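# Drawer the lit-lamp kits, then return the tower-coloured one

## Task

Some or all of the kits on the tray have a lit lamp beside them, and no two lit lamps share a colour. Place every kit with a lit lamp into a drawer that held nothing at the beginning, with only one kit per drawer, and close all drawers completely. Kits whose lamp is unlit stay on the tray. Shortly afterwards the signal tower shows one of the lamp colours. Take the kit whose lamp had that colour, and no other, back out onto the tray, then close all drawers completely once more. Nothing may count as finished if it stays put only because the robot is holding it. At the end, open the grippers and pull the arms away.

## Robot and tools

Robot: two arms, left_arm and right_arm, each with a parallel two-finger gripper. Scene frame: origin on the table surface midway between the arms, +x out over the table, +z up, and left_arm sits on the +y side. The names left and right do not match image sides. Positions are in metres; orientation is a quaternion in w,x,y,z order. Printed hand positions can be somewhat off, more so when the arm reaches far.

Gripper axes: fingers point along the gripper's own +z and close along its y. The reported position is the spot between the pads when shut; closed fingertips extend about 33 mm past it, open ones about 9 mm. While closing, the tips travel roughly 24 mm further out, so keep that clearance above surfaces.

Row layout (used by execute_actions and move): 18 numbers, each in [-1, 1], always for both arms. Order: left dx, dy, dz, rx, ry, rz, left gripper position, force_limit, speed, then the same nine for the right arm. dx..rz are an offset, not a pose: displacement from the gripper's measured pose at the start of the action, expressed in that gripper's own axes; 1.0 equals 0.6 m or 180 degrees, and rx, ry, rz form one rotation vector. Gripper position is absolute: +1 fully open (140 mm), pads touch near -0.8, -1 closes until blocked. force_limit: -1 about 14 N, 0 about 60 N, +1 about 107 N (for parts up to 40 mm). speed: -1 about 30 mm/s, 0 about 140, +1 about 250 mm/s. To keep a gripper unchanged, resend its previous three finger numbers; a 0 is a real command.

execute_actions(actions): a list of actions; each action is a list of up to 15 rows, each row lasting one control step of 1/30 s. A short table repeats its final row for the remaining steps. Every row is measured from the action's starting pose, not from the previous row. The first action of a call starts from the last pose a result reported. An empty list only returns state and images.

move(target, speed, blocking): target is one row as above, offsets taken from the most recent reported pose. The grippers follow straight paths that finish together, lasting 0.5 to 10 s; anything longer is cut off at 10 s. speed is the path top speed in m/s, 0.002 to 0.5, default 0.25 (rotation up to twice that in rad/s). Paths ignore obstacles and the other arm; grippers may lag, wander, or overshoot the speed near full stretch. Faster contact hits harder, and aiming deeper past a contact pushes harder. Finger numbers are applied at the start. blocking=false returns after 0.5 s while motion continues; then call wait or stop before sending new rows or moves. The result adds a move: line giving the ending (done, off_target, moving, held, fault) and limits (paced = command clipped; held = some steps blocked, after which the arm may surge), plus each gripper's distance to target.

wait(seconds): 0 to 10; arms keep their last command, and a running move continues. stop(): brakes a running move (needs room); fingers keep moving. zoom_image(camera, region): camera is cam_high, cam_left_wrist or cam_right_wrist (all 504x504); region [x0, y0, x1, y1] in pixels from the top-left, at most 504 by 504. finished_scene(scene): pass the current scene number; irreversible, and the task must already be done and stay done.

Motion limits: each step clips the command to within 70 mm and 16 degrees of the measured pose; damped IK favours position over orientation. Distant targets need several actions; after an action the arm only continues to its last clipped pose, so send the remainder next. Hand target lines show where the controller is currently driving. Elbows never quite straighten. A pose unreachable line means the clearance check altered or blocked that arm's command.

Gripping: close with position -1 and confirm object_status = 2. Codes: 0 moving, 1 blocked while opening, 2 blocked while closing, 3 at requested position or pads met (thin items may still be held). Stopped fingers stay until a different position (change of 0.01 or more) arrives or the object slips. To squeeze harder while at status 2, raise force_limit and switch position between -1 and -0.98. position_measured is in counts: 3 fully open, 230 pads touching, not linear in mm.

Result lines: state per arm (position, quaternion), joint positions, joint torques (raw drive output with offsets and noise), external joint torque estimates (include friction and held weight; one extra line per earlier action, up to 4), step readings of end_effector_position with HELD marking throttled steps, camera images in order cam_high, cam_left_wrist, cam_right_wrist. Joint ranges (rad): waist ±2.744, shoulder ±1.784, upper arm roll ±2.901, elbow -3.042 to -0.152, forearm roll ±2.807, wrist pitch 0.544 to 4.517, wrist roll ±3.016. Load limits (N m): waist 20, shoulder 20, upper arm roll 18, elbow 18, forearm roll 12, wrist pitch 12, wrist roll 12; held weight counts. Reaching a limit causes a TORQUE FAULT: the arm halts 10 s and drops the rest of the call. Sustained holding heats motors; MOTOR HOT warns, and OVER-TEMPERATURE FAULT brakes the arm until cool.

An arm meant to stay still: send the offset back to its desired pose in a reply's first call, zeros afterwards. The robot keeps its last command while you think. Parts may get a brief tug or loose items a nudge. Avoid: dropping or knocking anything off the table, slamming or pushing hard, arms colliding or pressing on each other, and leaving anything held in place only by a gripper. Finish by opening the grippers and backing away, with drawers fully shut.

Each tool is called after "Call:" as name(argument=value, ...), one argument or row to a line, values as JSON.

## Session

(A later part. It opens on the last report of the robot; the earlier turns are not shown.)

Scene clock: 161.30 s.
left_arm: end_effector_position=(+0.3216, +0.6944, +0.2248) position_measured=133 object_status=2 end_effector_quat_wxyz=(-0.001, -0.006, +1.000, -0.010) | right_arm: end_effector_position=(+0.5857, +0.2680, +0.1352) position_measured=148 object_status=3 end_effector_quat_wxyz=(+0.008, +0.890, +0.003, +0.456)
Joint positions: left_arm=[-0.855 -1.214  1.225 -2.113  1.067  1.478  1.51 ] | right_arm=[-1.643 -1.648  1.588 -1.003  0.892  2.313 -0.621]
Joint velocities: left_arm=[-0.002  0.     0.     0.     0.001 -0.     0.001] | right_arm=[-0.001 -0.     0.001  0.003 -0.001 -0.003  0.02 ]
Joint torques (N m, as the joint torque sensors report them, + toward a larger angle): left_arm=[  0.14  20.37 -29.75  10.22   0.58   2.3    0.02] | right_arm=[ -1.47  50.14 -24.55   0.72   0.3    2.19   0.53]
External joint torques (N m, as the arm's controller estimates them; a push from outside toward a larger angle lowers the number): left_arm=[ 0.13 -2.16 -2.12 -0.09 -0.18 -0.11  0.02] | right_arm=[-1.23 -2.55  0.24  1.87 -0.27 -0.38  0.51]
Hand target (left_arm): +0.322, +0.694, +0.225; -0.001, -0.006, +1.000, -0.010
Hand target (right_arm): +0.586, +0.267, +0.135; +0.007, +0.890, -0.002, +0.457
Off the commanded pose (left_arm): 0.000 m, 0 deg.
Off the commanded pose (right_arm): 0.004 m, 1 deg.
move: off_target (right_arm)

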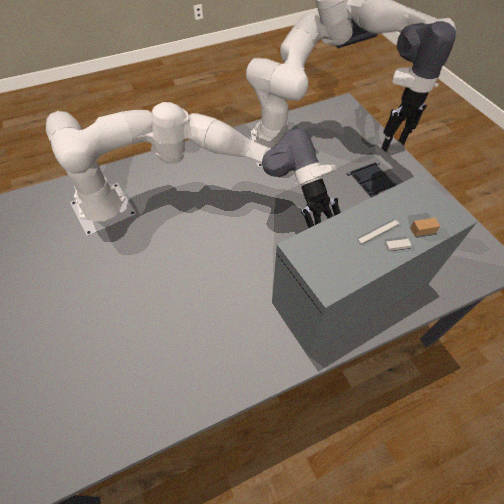

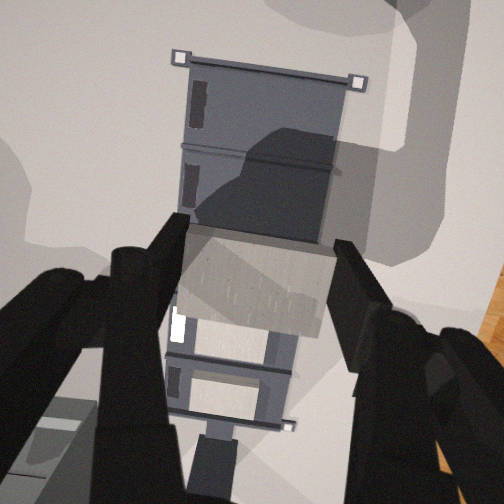

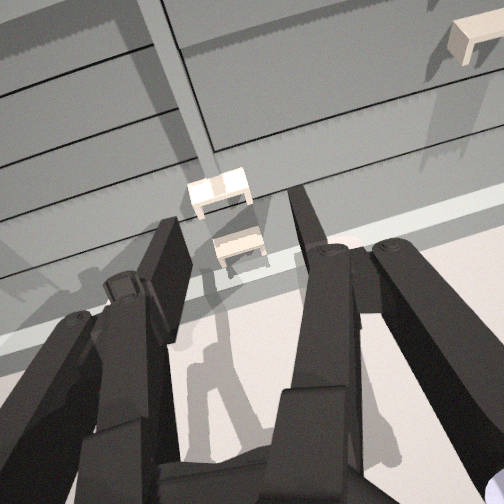

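Call:
move(
  target=[0,0,0,0,0,0,-1,0.2,0.2,0.013,-0.01,0.018,0,0,0,-0.15,0.3,0],
  speed=0.02,
)

Scene clock: 164.30 s.
left_arm: end_effector_position=(+0.3216, +0.6944, +0.2248) position_measured=133 object_status=2 end_effector_quat_wxyz=(-0.001, -0.006, +1.000, -0.010) | right_arm: end_effector_position=(+0.5982, +0.2760, +0.1363) position_measured=148 object_status=3 end_effector_quat_wxyz=(+0.006, +0.890, +0.008, +0.456)
Joint positions: left_arm=[-0.855 -1.214  1.225 -2.113  1.067  1.478  1.51 ] | right_arm=[-1.727 -1.65   1.57  -0.879  0.882  2.285 -0.597]
Joint velocities: left_arm=[ 0.    -0.001 -0.001  0.    -0.001 -0.001  0.   ] | right_arm=[-0.01  -0.006 -0.013  0.026  0.    -0.019  0.021]
Joint torques (N m, as the joint torque sensors report them, + toward a larger angle): left_arm=[  0.32  20.93 -29.48   9.93   0.55   2.34   0.  ] | right_arm=[ -1.97  52.38 -22.08   0.2   -0.53   2.16   0.5 ]
External joint torques (N m, as the arm's controller estimates them; a push from outside toward a larger angle lowers the number): left_arm=[ 0.24 -1.6  -1.8  -0.42 -0.22 -0.07  0.  ] | right_arm=[-1.71 -2.18  0.27  1.58 -1.02 -0.32  0.47]
Hand target (left_arm): +0.322, +0.694, +0.225; -0.001, -0.006, +1.000, -0.010
Hand target (right_arm): +0.599, +0.274, +0.136; +0.007, +0.890, +0.003, +0.457
Off the commanded pose (left_arm): 0.000 m, 0 deg.
Off the commanded pose (right_arm): 0.003 m, 1 deg.
move: done

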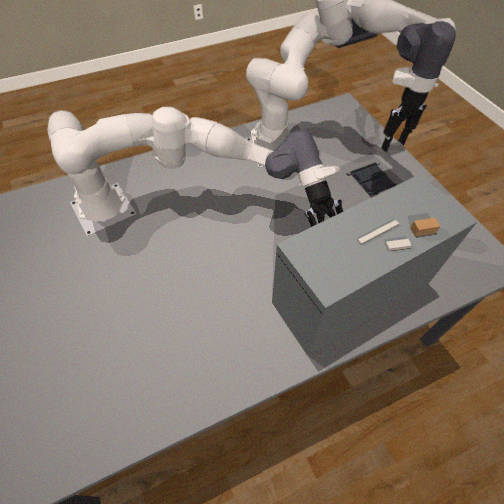

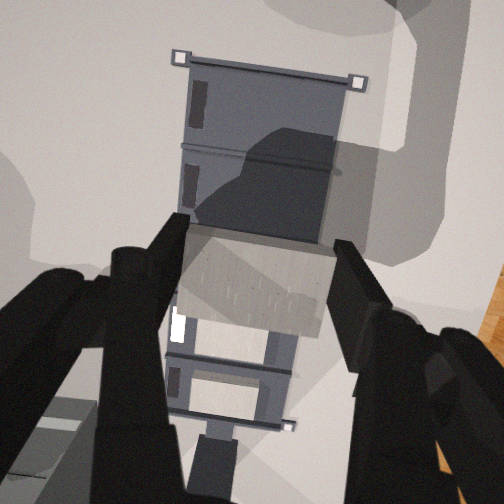

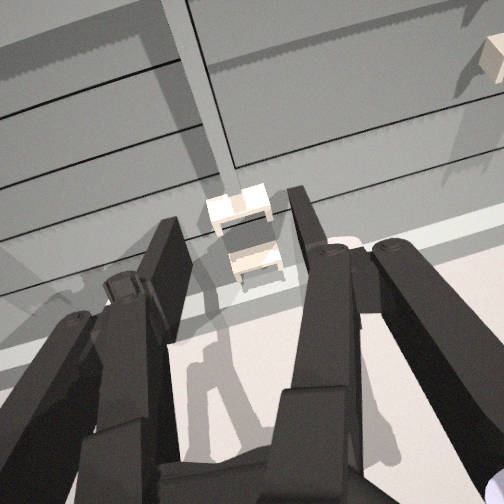

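Call:
move(
  target=[0,0,0,0,0,0,-1,0.2,0.2,0,0.005,0.008,0,0,0,-0.15,0.3,0],
  speed=0.02,
)

Call:
move(
  target=[0,0,0,0,0,0,-1,0.2,0.2,0,0,0,0,0,0,-1,0.3,-0.2],
)

Scene clock: 166.43 s.
left_arm: end_effector_position=(+0.3216, +0.6944, +0.2248) position_measured=133 object_status=2 end_effector_quat_wxyz=(-0.001, -0.006, +1.000, -0.010) | right_arm: end_effector_position=(+0.5990, +0.2759, +0.1358) position_measured=148 object_status=3 end_effector_quat_wxyz=(+0.005, +0.890, +0.007, +0.456)
Joint positions: left_arm=[-0.855 -1.214  1.225 -2.113  1.067  1.478  1.51 ] | right_arm=[-1.728 -1.651  1.572 -0.88   0.882  2.289 -0.594]
Joint velocities: left_arm=[-0.001 -0.001 -0.001  0.     0.     0.001  0.   ] | right_arm=[ 0.     0.001  0.001 -0.002  0.     0.003 -0.006]
Joint torques (N m, as the joint torque sensors report them, + toward a larger angle): left_arm=[  0.3   20.82 -29.06  10.17   0.64   2.38   0.12] | right_arm=[ -1.86  51.94 -19.3   -3.66   0.93   3.22  -0.21]
External joint torques (N m, as the arm's controller estimates them; a push from outside toward a larger angle lowers the number): left_arm=[ 0.36 -1.77 -1.35 -0.1  -0.11 -0.03  0.13] | right_arm=[-2.06 -2.9   3.22 -2.6   0.42  0.65 -0.23]
Hand target (left_arm): +0.322, +0.694, +0.225; -0.001, -0.006, +1.000, -0.010
Hand target (right_arm): +0.602, +0.273, +0.134; +0.006, +0.890, +0.008, +0.456
Off the commanded pose (left_arm): 0.000 m, 0 deg.
Off the commanded pose (right_arm): 0.005 m, 0 deg.
move: off_target (right_arm)

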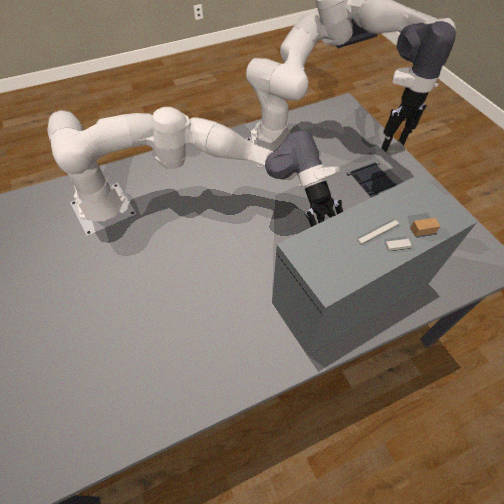

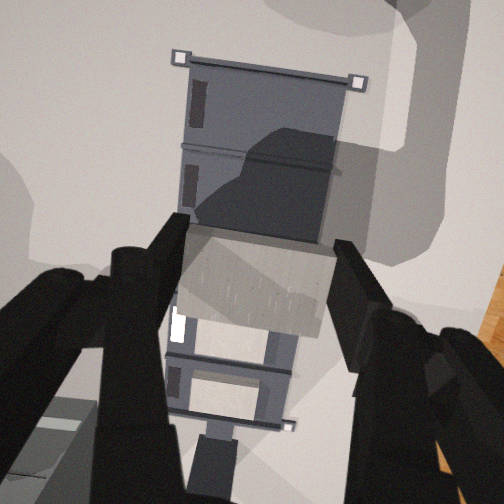

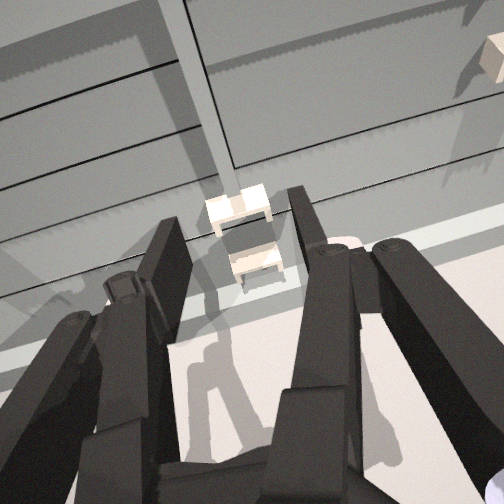

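Scene clock: 166.93 s.
left_arm: end_effector_position=(+0.3216, +0.6944, +0.2248) position_measured=133 object_status=2 end_effector_quat_wxyz=(-0.001, -0.006, +1.000, -0.010) | right_arm: end_effector_position=(+0.5994, +0.2731, +0.1357) position_measured=194 object_status=2 end_effector_quat_wxyz=(+0.008, +0.891, +0.004, +0.455)
Joint positions: left_arm=[-0.855 -1.214  1.225 -2.113  1.067  1.478  1.51 ] | right_arm=[-1.727 -1.649  1.571 -0.883  0.881  2.281 -0.594]
Joint velocities: left_arm=[ 0.     0.001 -0.    -0.    -0.001  0.001  0.   ] | right_arm=[-0.001 -0.001  0.001 -0.     0.    -0.    -0.   ]
Joint torques (N m, as the joint torque sensors report them, + toward a larger angle): left_arm=[  0.5   20.69 -28.62   9.66   0.57   2.29   0.03] | right_arm=[ -0.8   52.22 -20.62  -0.83   0.79   3.59   0.12]
External joint torques (N m, as the arm's controller estimates them; a push from outside toward a larger angle lowers the number): left_arm=[ 0.46 -1.88 -0.91 -0.67 -0.2  -0.13  0.03] | right_arm=[-0.61 -2.45  1.92  0.44  0.32  1.06  0.1 ]
Hand target (left_arm): +0.322, +0.694, +0.225; -0.001, -0.006, +1.000, -0.010
Hand target (right_arm): +0.599, +0.276, +0.136; +0.005, +0.890, +0.007, +0.456
Off the commanded pose (left_arm): 0.000 m, 0 deg.
Off the commanded pose (right_arm): 0.003 m, 0 deg.
move: done

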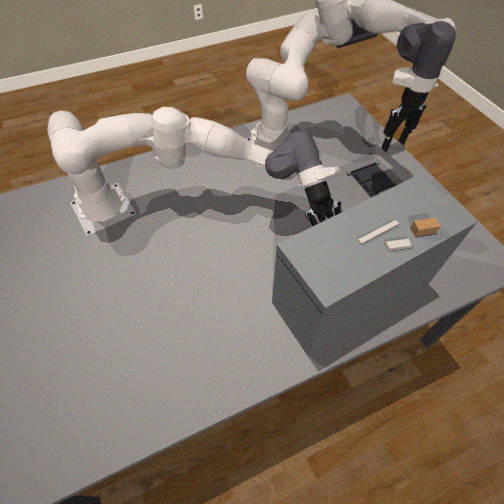

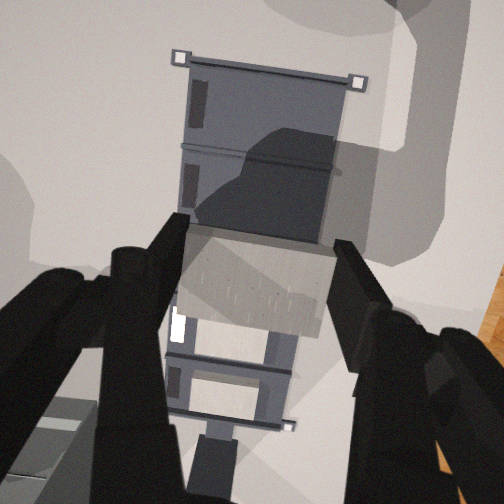

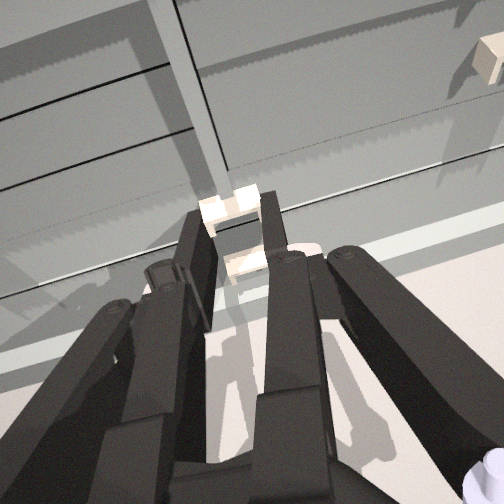

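Grasped. Pull (−.115, −.012, 0).

Call:
move(
  target=[0,0,0,0,0,0,-1,0.2,0.2,-0.112,0.018,-0.156,0,0,0,-1,0.3,-0.2],
  speed=0.06,
)

Scene clock: 170.13 s.
left_arm: end_effector_position=(+0.3216, +0.6944, +0.2248) position_measured=133 object_status=2 end_effector_quat_wxyz=(-0.001, -0.006, +1.000, -0.010) | right_arm: end_effector_position=(+0.4840, +0.2601, +0.1318) position_measured=194 object_status=2 end_effector_quat_wxyz=(+0.009, +0.891, +0.005, +0.454)
Joint positions: left_arm=[-0.855 -1.214  1.225 -2.113  1.067  1.478  1.51 ] | right_arm=[-1.304 -1.643  1.619 -1.368  0.918  2.331 -0.652]
Joint velocities: left_arm=[-0.     0.    -0.    -0.    -0.    -0.001 -0.002] | right_arm=[ 0.003  0.002  0.    -0.002  0.     0.    -0.001]
Joint torques (N m, as the joint torque sensors report them, + toward a larger angle): left_arm=[  0.73  20.63 -28.76   9.52   0.57   2.4    0.01] | right_arm=[  1.25  45.42 -28.15  -4.69   0.95   2.35  -0.06]
External joint torques (N m, as the arm's controller estimates them; a push from outside toward a larger angle lowers the number): left_arm=[ 0.77 -1.95 -1.11 -0.73 -0.19 -0.01  0.01] | right_arm=[ 1.18  0.03  2.15 -3.63  0.33 -0.3  -0.09]
Hand target (left_arm): +0.322, +0.694, +0.225; -0.001, -0.006, +1.000, -0.010
Hand target (right_arm): +0.483, +0.260, +0.132; +0.008, +0.892, +0.005, +0.452
Off the commanded pose (left_arm): 0.000 m, 0 deg.
Off the commanded pose (right_arm): 0.005 m, 0 deg.
move: off_target (right_arm)

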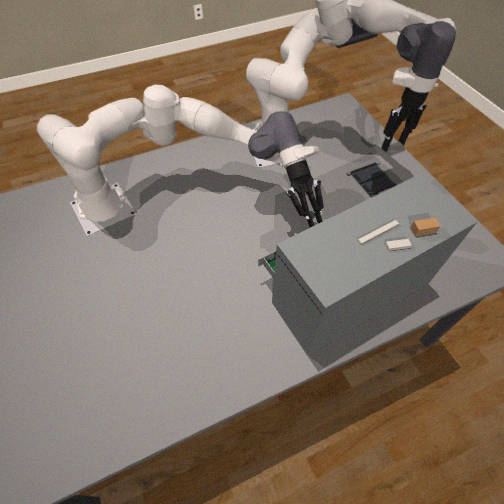

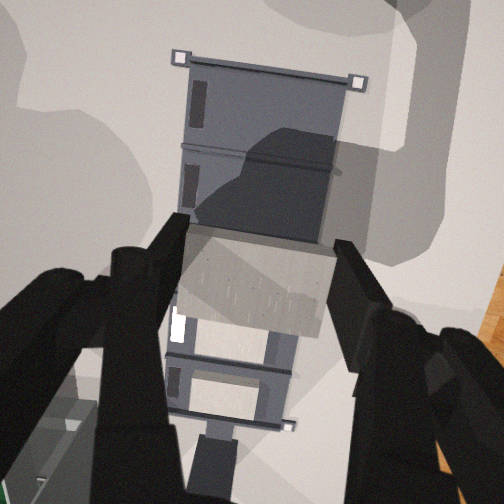

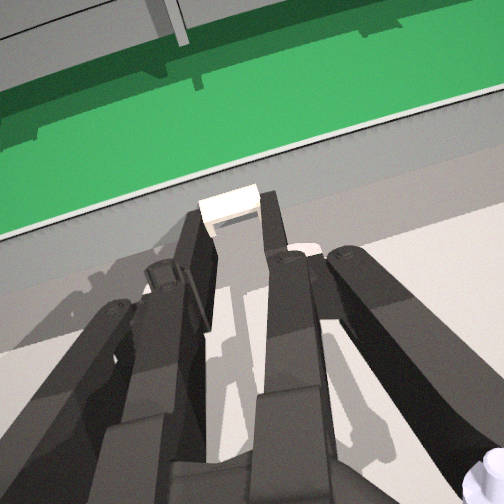

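Call:
move(
  target=[0,0,0,0,0,0,-1,0.2,0.2,0,0,0,0,0,0,-0.15,0.3,0],
)

Call:
move(
  target=[0,0,-0.08,0,0,0,-1,0.2,0.2,-0.02,0,-0.07,0,0,0,-0.15,0.3,0],
)

Call:
move(
  target=[-0.2,-0.33,0,0,0,0,-1,0.2,0.2,0.08,0.7,-0.06,0,0,0,-0.15,0.3,0],
)

Call:
move(
  target=[-0.2,-0.38,0.05,0,0,0,-1,0.2,0.2,0,0,0,0,0,0,-0.15,0.3,0],
)

Scene clock: 174.10 s.
left_arm: end_effector_position=(+0.3216, +0.6944, +0.2248) position_measured=133 object_status=2 end_effector_quat_wxyz=(-0.001, -0.006, +1.000, -0.010) | right_arm: end_effector_position=(+0.4839, +0.2599, +0.1315) position_measured=148 object_status=3 end_effector_quat_wxyz=(+0.009, +0.891, +0.004, +0.453)
Joint positions: left_arm=[-0.855 -1.214  1.225 -2.113  1.067  1.478  1.51 ] | right_arm=[-1.304 -1.643  1.619 -1.369  0.918  2.331 -0.652]
Joint velocities: left_arm=[-0.001  0.001 -0.    -0.    -0.    -0.001  0.   ] | right_arm=[-0.    -0.    -0.    -0.001 -0.001 -0.     0.   ]
Joint torques (N m, as the joint torque sensors report them, + toward a larger angle): left_arm=[  0.94  20.6  -28.65   9.89   0.71   2.38   0.07] | right_arm=[ -0.6   43.95 -28.91  -1.78   0.5    2.57   0.13]
External joint torques (N m, as the arm's controller estimates them; a push from outside toward a larger angle lowers the number): left_arm=[ 1.03 -2.03 -0.9  -0.4  -0.05 -0.04  0.07] | right_arm=[-0.52 -1.53  1.46 -0.62 -0.12 -0.07  0.11]
Hand target (left_arm): +0.322, +0.694, +0.225; -0.001, -0.006, +1.000, -0.010
Hand target (right_arm): +0.484, +0.260, +0.132; +0.009, +0.891, +0.005, +0.454
Off the commanded pose (left_arm): 0.000 m, 0 deg.
Off the commanded pose (right_arm): 0.000 m, 0 deg.
move: done

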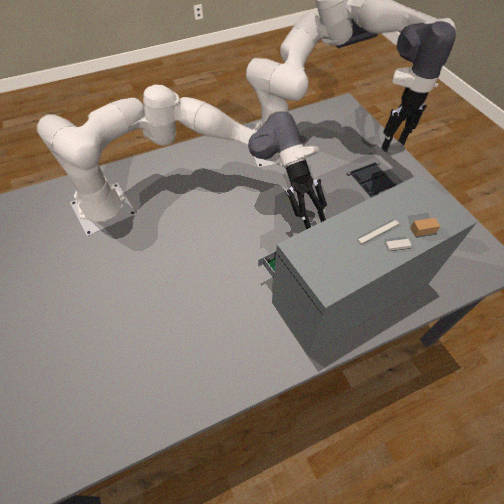

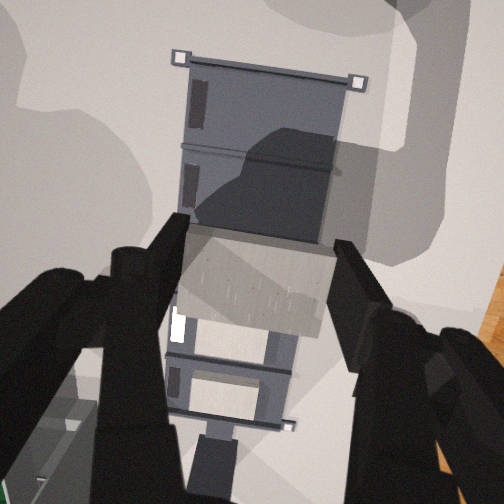

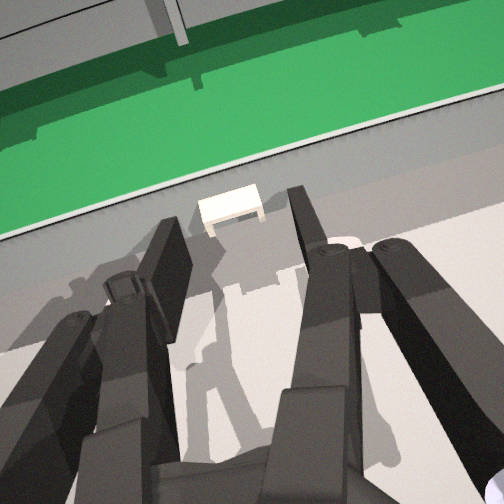

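Scene clock: 175.03 s.
left_arm: end_effector_position=(+0.3214, +0.6971, +0.2717) position_measured=133 object_status=2 end_effector_quat_wxyz=(+0.001, -0.010, +1.000, -0.009) | right_arm: end_effector_position=(+0.4411, +0.2616, +0.1434) position_measured=148 object_status=3 end_effector_quat_wxyz=(+0.007, +0.892, +0.007, +0.451)
Joint positions: left_arm=[-0.871 -1.172  1.157 -2.029  1.007  1.412  1.525] | right_arm=[-1.196 -1.631  1.605 -1.452  0.916  2.3   -0.652]
Joint velocities: left_arm=[-0.003  0.001 -0.     0.002 -0.001 -0.012  0.007] | right_arm=[ 0.001 -0.001 -0.001 -0.001  0.002 -0.006 -0.001]
Joint torques (N m, as the joint torque sensors report them, + toward a larger angle): left_arm=[ -1.72  21.22 -30.26  12.63  -0.53   1.96   0.35] | right_arm=[ -0.46  41.97 -31.79  -3.5   -0.17   2.24   0.2 ]
External joint torques (N m, as the arm's controller estimates them; a push from outside toward a larger angle lowers the number): left_arm=[-1.79 -1.46 -3.28  1.54 -1.29 -0.46  0.36] | right_arm=[-0.42 -1.56 -0.55 -2.34 -0.73 -0.4   0.18]
Hand target (left_arm): +0.321, +0.695, +0.273; -0.000, -0.006, +1.000, -0.010
Hand target (right_arm): +0.443, +0.259, +0.145; +0.009, +0.892, +0.005, +0.452
Off the commanded pose (left_arm): 0.002 m, 0 deg.
Off the commanded pose (right_arm): 0.004 m, 0 deg.
move: off_target (right_arm)

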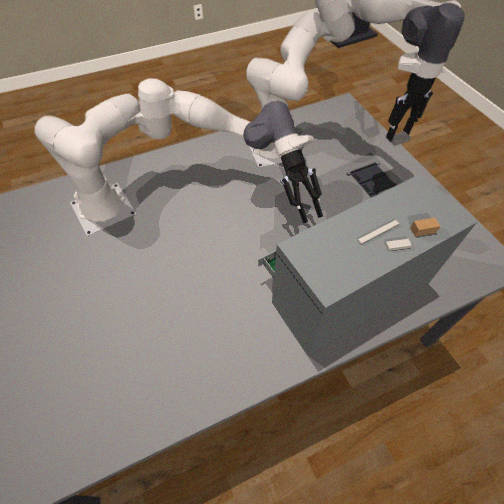

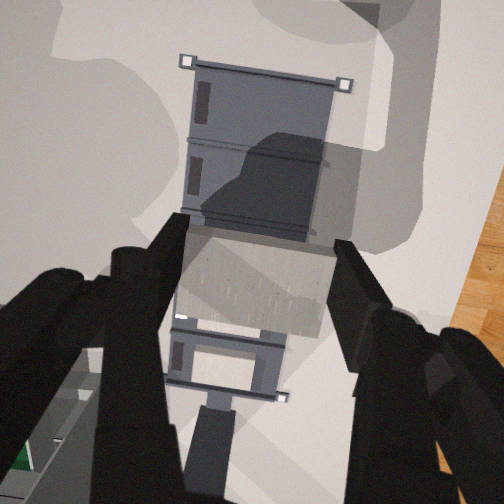

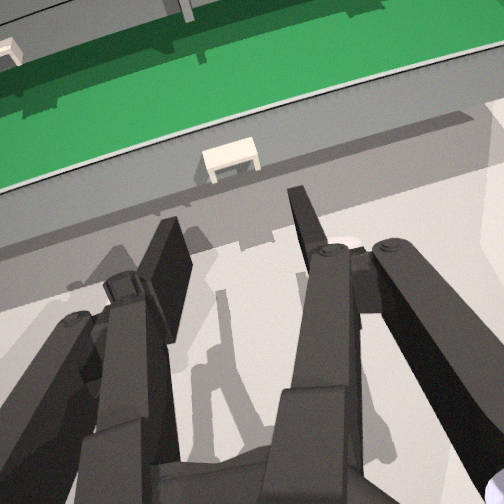

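Scene clock: 178.07 s.
left_arm: end_effector_position=(+0.4443, +0.4985, +0.2807) position_measured=133 object_status=2 end_effector_quat_wxyz=(+0.005, -0.005, +1.000, -0.007) | right_arm: end_effector_position=(+0.4427, -0.1575, +0.2004) position_measured=148 object_status=3 end_effector_quat_wxyz=(+0.006, +0.896, +0.003, +0.443)
Joint positions: left_arm=[-1.267 -0.957  1.217 -2.002  0.865  1.569  1.181] | right_arm=[-0.677 -0.825  1.59  -2.748  1.266  3.173 -1.608]
Joint velocities: left_arm=[-0.001  0.001 -0.     0.    -0.001  0.001 -0.004] | right_arm=[-0.     0.032 -0.001 -0.003 -0.009  0.044 -0.029]
Joint torques (N m, as the joint torque sensors report them, + toward a larger angle): left_arm=[ -1.07  17.43 -25.84  16.39  -0.04   2.81   0.03] | right_arm=[  0.69  12.16 -17.57   8.85  -0.44   3.58  -0.26]
External joint torques (N m, as the arm's controller estimates them; a push from outside toward a larger angle lowers the number): left_arm=[-1.04 -1.45 -1.16  1.33 -0.82  0.33  0.03] | right_arm=[ 0.66  2.1  -0.25 -1.72 -1.08  0.11 -0.28]
Hand target (left_arm): +0.446, +0.497, +0.281; +0.006, -0.007, +1.000, -0.009
Hand target (right_arm): +0.443, -0.158, +0.202; +0.011, +0.895, +0.011, +0.446
Off the commanded pose (left_arm): 0.006 m, 1 deg.
Off the commanded pose (right_arm): 0.011 m, 1 deg.
move: off_target (left_arm, right_arm)

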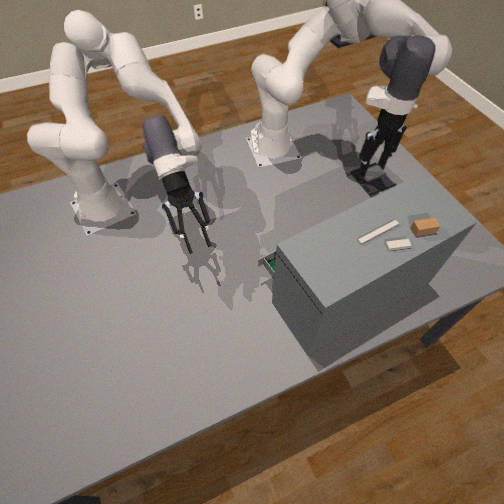

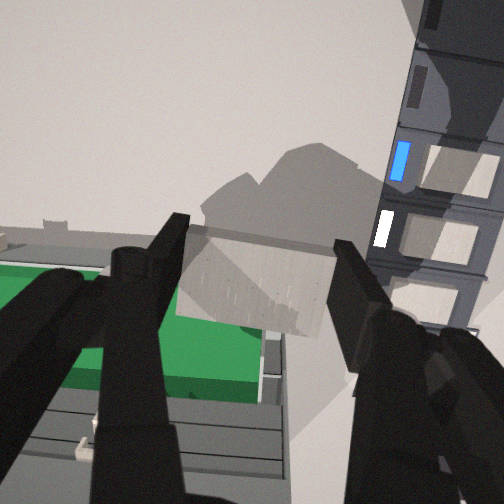

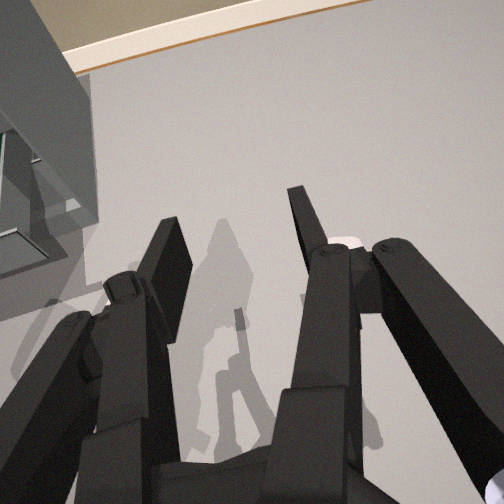

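Scene clock: 179.77 s.
left_arm: end_effector_position=(+0.5656, +0.2666, +0.2621) position_measured=133 object_status=2 end_effector_quat_wxyz=(+0.012, +0.003, +1.000, -0.011) | right_arm: end_effector_position=(+0.4427, -0.1575, +0.2004) position_measured=148 object_status=3 end_effector_quat_wxyz=(+0.006, +0.896, +0.003, +0.443)
Joint positions: left_arm=[-2.034 -0.804  1.596 -1.657  0.803  1.682  0.936] | right_arm=[-0.677 -0.824  1.59  -2.748  1.266  3.174 -1.608]
Joint velocities: left_arm=[-0.005  0.001  0.     0.002 -0.002 -0.    -0.024] | right_arm=[ 0.    -0.001 -0.001  0.001  0.001  0.001  0.001]
Joint torques (N m, as the joint torque sensors report them, + toward a larger angle): left_arm=[ -0.76  28.1  -24.27  18.01  -0.45   2.07  -0.06] | right_arm=[ -0.42  10.18 -16.48  10.21   0.55   3.35   0.15]
External joint torques (N m, as the arm's controller estimates them; a push from outside toward a larger angle lowers the number): left_arm=[-0.66 -0.91 -1.21  1.17 -1.23 -0.47 -0.06] | right_arm=[-0.34 -0.08  0.95 -0.29 -0.1  -0.13  0.13]
Hand target (left_arm): +0.565, +0.265, +0.263; +0.010, -0.003, +1.000, -0.012
Hand target (right_arm): +0.443, -0.158, +0.200; +0.006, +0.896, +0.003, +0.443
Off the commanded pose (left_arm): 0.008 m, 1 deg.
Off the commanded pose (right_arm): 0.000 m, 0 deg.
move: off_target (left_arm)

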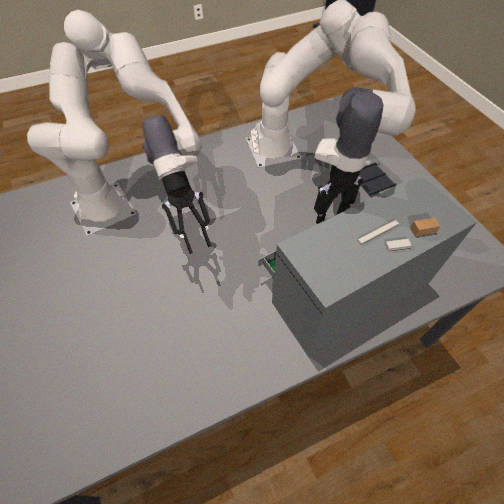

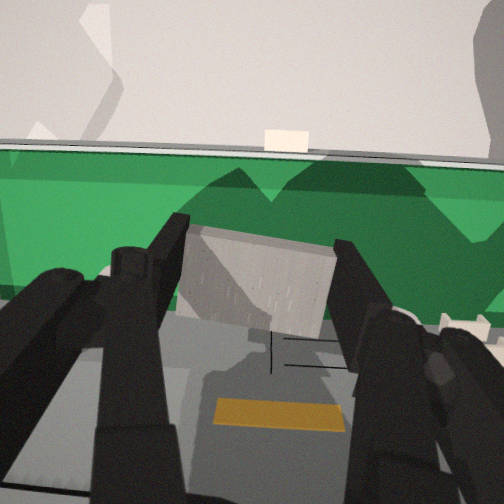

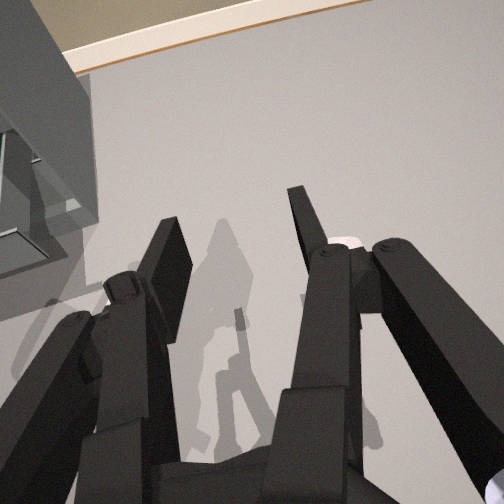

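Call:
move(
  target=[-0.008,0,0.12,0,0,0,-1,0.2,0.2,0,0,0,0,0,0,-0.15,0.3,0],
  speed=0.08,
)

Call:
move(
  target=[0,0,0.04,0,0,0,-1,0.2,0.2,0,0,0,0,0,0,-0.15,0.3,0],
  speed=0.02,
)

Scene clock: 183.20 s.
left_arm: end_effector_position=(+0.5711, +0.2653, +0.1909) position_measured=133 object_status=2 end_effector_quat_wxyz=(+0.010, +0.004, +1.000, -0.012) | right_arm: end_effector_position=(+0.4427, -0.1575, +0.2004) position_measured=148 object_status=3 end_effector_quat_wxyz=(+0.006, +0.896, +0.003, +0.443)
Joint positions: left_arm=[-2.058 -0.859  1.691 -1.742  0.868  1.803  0.907] | right_arm=[-0.677 -0.824  1.59  -2.748  1.266  3.174 -1.608]
Joint velocities: left_arm=[-0.001  0.001  0.002 -0.002 -0.     0.011 -0.005] | right_arm=[-0.001 -0.001 -0.001  0.001  0.    -0.001 -0.001]
Joint torques (N m, as the joint torque sensors report them, + toward a larger angle): left_arm=[ -1.11  29.67 -25.38  14.42   1.7    2.83  -0.23] | right_arm=[ -0.34  10.31 -16.35  10.29   0.56   3.36   0.11]
External joint torques (N m, as the arm's controller estimates them; a push from outside toward a larger angle lowers the number): left_arm=[-0.96 -1.06 -1.2  -1.65  0.94  0.33 -0.22] | right_arm=[-0.36  0.05  1.01 -0.31 -0.07 -0.11  0.08]
Hand target (left_arm): +0.572, +0.264, +0.190; +0.012, +0.004, +1.000, -0.011
Hand target (right_arm): +0.443, -0.158, +0.200; +0.006, +0.896, +0.003, +0.443
Off the commanded pose (left_arm): 0.001 m, 0 deg.
Off the commanded pose (right_arm): 0.000 m, 0 deg.
move: done

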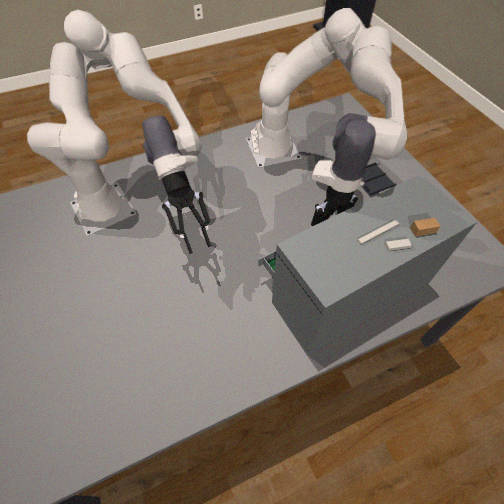

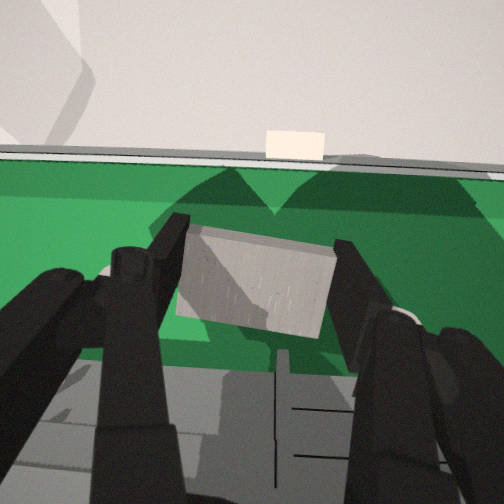

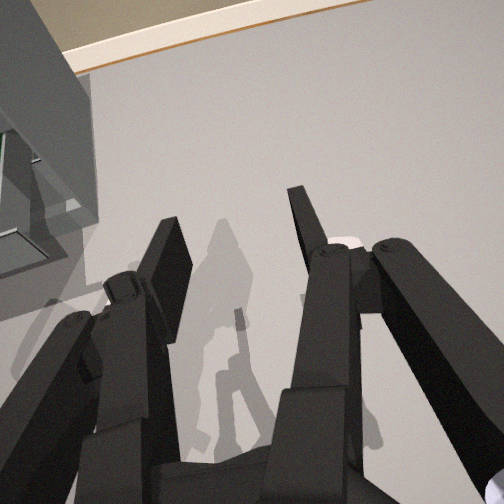

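Scene clock: 184.67 s.
left_arm: end_effector_position=(+0.5708, +0.2660, +0.1679) position_measured=133 object_status=2 end_effector_quat_wxyz=(+0.008, +0.005, +1.000, -0.012) | right_arm: end_effector_position=(+0.4427, -0.1575, +0.2004) position_measured=148 object_status=3 end_effector_quat_wxyz=(+0.006, +0.896, +0.003, +0.443)
Joint positions: left_arm=[-2.067 -0.869  1.729 -1.767  0.881  1.844  0.902] | right_arm=[-0.677 -0.824  1.59  -2.748  1.266  3.174 -1.608]
Joint velocities: left_arm=[-0.002 -0.001  0.004 -0.001 -0.     0.012 -0.001] | right_arm=[ 0.001 -0.001  0.001 -0.001  0.    -0.    -0.001]
Joint torques (N m, as the joint torque sensors report them, + toward a larger angle): left_arm=[ -1.47  29.24 -24.31  13.91   1.67   2.93  -0.13] | right_arm=[ -0.44  10.46 -16.47  10.65   0.59   3.38   0.13]
External joint torques (N m, as the arm's controller estimates them; a push from outside toward a larger angle lowers the number): left_arm=[-1.55 -1.98 -0.12 -2.16  0.91  0.43 -0.13] | right_arm=[-0.52  0.2   0.85  0.05 -0.04 -0.09  0.11]
Hand target (left_arm): +0.572, +0.264, +0.167; +0.010, +0.005, +1.000, -0.012
Hand target (right_arm): +0.443, -0.158, +0.200; +0.006, +0.896, +0.003, +0.443
Off the commanded pose (left_arm): 0.002 m, 0 deg.
Off the commanded pose (right_arm): 0.000 m, 0 deg.
move: done

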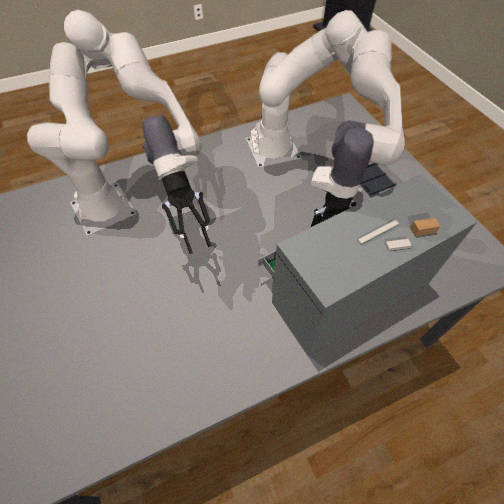

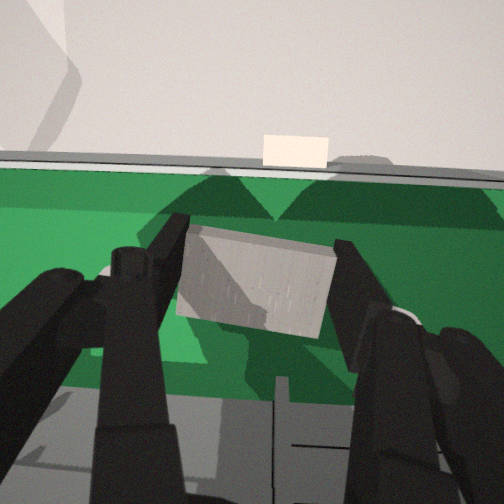

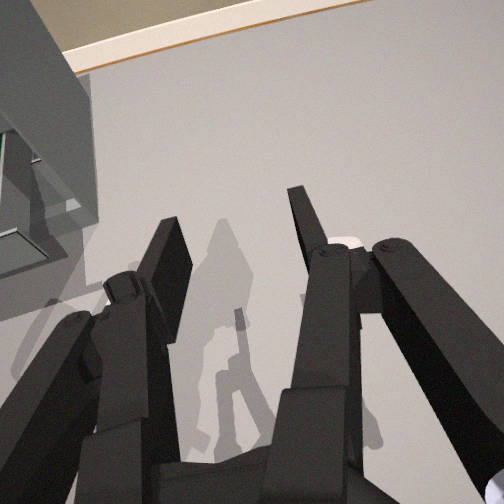

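Call:
move(
  target=[0,0,0.022,0,0,0,-1,0.2,0.2,0,0,0,0,0,0,-0.15,0.3,0],
  speed=0.015,
)

Scene clock: 186.70 s.
left_arm: end_effector_position=(+0.5703, +0.2671, +0.1557) position_measured=133 object_status=2 end_effector_quat_wxyz=(+0.006, +0.005, +1.000, -0.012) | right_arm: end_effector_position=(+0.4427, -0.1575, +0.2004) position_measured=148 object_status=3 end_effector_quat_wxyz=(+0.006, +0.896, +0.003, +0.443)
Joint positions: left_arm=[-2.072 -0.873  1.75  -1.778  0.886  1.865  0.901] | right_arm=[-0.677 -0.824  1.59  -2.748  1.266  3.174 -1.608]
Joint velocities: left_arm=[-0.002  0.001  0.005 -0.001  0.     0.01  -0.   ] | right_arm=[ 0.001 -0.     0.    -0.    -0.001 -0.001 -0.   ]
Joint torques (N m, as the joint torque sensors report them, + toward a larger angle): left_arm=[ -0.64  30.38 -25.17  14.45   1.62   3.03  -0.08] | right_arm=[ -0.32  10.43 -16.4   10.29   0.59   3.33   0.12]
External joint torques (N m, as the arm's controller estimates them; a push from outside toward a larger angle lowers the number): left_arm=[-0.64 -1.27 -0.82 -1.56  0.87  0.52 -0.08] | right_arm=[-0.39  0.15  0.91 -0.29 -0.04 -0.13  0.09]
Hand target (left_arm): +0.571, +0.265, +0.155; +0.008, +0.005, +1.000, -0.012
Hand target (right_arm): +0.443, -0.158, +0.200; +0.006, +0.896, +0.003, +0.443
Off the commanded pose (left_arm): 0.002 m, 0 deg.
Off the commanded pose (right_arm): 0.000 m, 0 deg.
move: done

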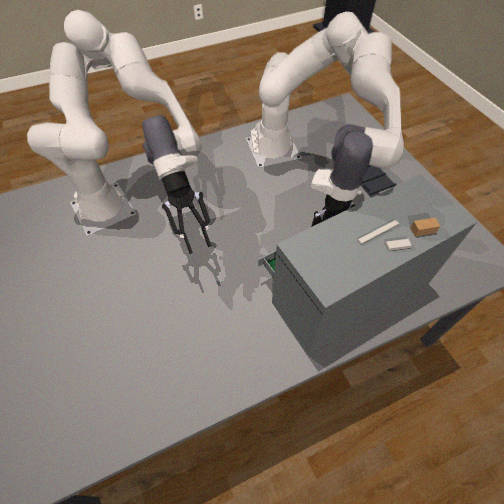

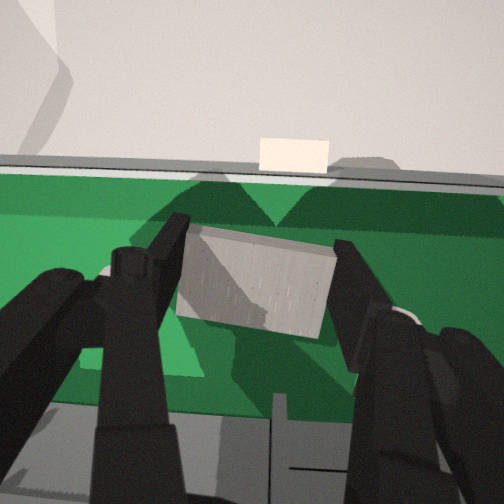

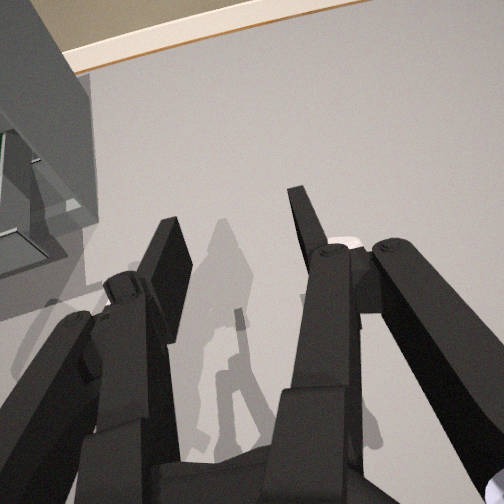

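Call:
move(
  target=[0,0,0.015,0,0,0,-1,0.2,0.2,0,0,0,0,0,0,-0.15,0.3,0],
  speed=0.015,
)

Scene clock: 188.30 s.
left_arm: end_effector_position=(+0.5698, +0.2683, +0.1479) position_measured=133 object_status=2 end_effector_quat_wxyz=(+0.004, +0.004, +1.000, -0.013) | right_arm: end_effector_position=(+0.4427, -0.1575, +0.2004) position_measured=148 object_status=3 end_effector_quat_wxyz=(+0.006, +0.896, +0.003, +0.443)
Joint positions: left_arm=[-2.075 -0.876  1.765 -1.785  0.889  1.878  0.901] | right_arm=[-0.677 -0.824  1.59  -2.748  1.266  3.174 -1.608]
Joint velocities: left_arm=[-0.003  0.001  0.004 -0.001 -0.001  0.01  -0.001] | right_arm=[ 0.001 -0.     0.    -0.     0.001  0.001  0.   ]
Joint torques (N m, as the joint torque sensors report them, + toward a larger angle): left_arm=[ -1.27  29.22 -25.36  13.92   1.56   2.99  -0.03] | right_arm=[ -0.54  10.47 -16.54  10.13   0.54   3.37   0.13]
External joint torques (N m, as the arm's controller estimates them; a push from outside toward a larger angle lowers the number): left_arm=[-1.28 -2.61 -1.07 -2.04  0.82  0.49 -0.03] | right_arm=[-0.58  0.19  0.8  -0.45 -0.1  -0.1   0.11]
Hand target (left_arm): +0.570, +0.267, +0.147; +0.006, +0.005, +1.000, -0.012
Hand target (right_arm): +0.443, -0.158, +0.200; +0.006, +0.896, +0.003, +0.443
Off the commanded pose (left_arm): 0.002 m, 0 deg.
Off the commanded pose (right_arm): 0.000 m, 0 deg.
move: done

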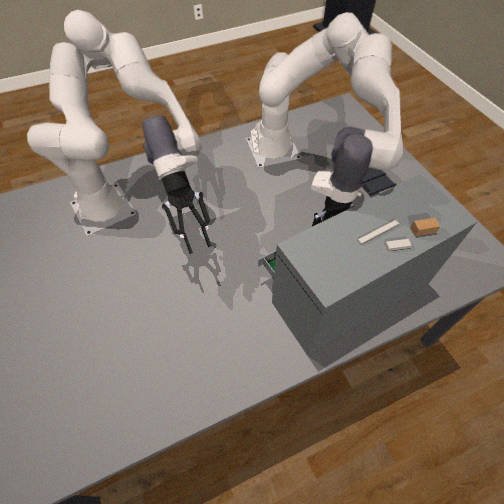

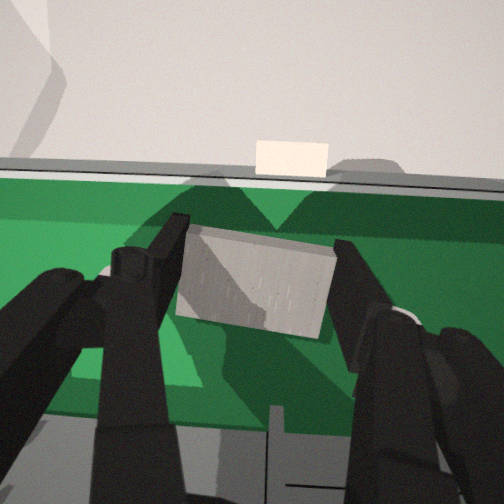

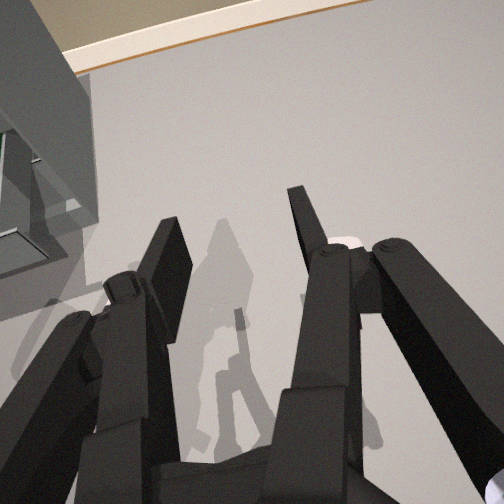

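Call:
move(
  target=[0,0,0.013,0,0,0,-1,0.2,0.2,0,0,0,0,0,0,-0.15,0.3,0],
  speed=0.015,
)

Scene clock: 190.37 s.
left_arm: end_effector_position=(+0.5720, +0.2677, +0.1467) position_measured=133 object_status=2 end_effector_quat_wxyz=(+0.007, +0.004, +1.000, -0.015) | right_arm: end_effector_position=(+0.4427, -0.1575, +0.2004) position_measured=148 object_status=3 end_effector_quat_wxyz=(+0.006, +0.896, +0.003, +0.443)
Joint positions: left_arm=[-2.076 -0.877  1.769 -1.785  0.89   1.888  0.901] | right_arm=[-0.677 -0.824  1.59  -2.748  1.266  3.174 -1.608]
Joint velocities: left_arm=[-0.001 -0.003  0.001 -0.     0.001  0.005 -0.   ] | right_arm=[ 0.001 -0.001 -0.    -0.001 -0.     0.    -0.001]
Joint torques (N m, as the joint torque sensors report them, + toward a larger angle): left_arm=[ -1.34  27.11 -20.78  11.59   2.     2.96  -0.11] | right_arm=[ -0.59  10.24 -16.63  10.27   0.58   3.38   0.13]
External joint torques (N m, as the arm's controller estimates them; a push from outside toward a larger angle lowers the number): left_arm=[-1.43 -4.63  3.38 -4.36  1.26  0.44 -0.11] | right_arm=[-0.62 -0.04  0.73 -0.28 -0.05 -0.1   0.1 ]
Hand target (left_arm): +0.570, +0.268, +0.140; +0.004, +0.004, +1.000, -0.013
Hand target (right_arm): +0.443, -0.158, +0.200; +0.006, +0.896, +0.003, +0.443
Off the commanded pose (left_arm): 0.007 m, 0 deg.
Off the commanded pose (right_arm): 0.000 m, 0 deg.
move: off_target (left_arm)

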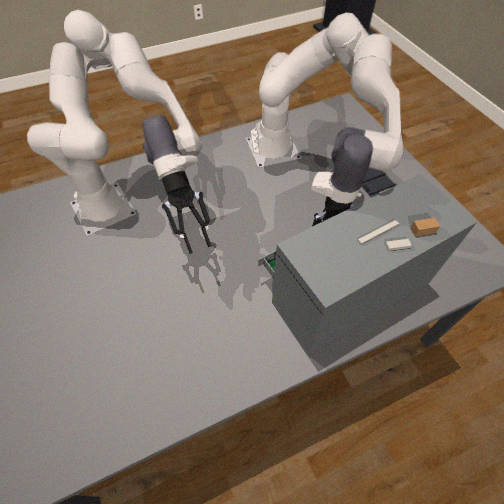

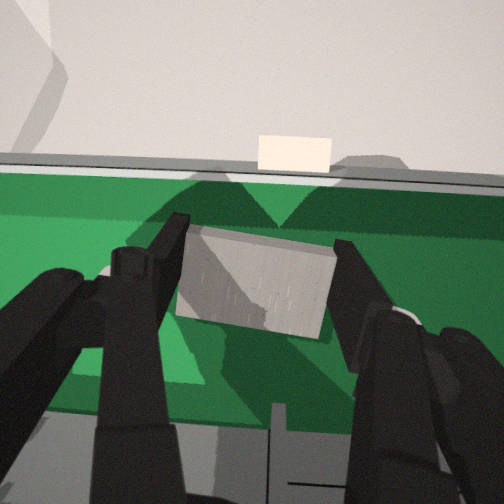

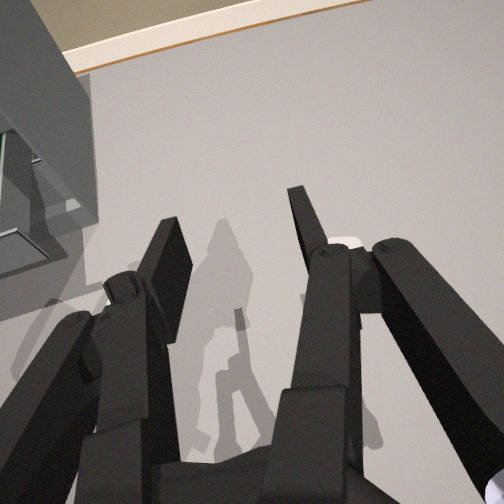

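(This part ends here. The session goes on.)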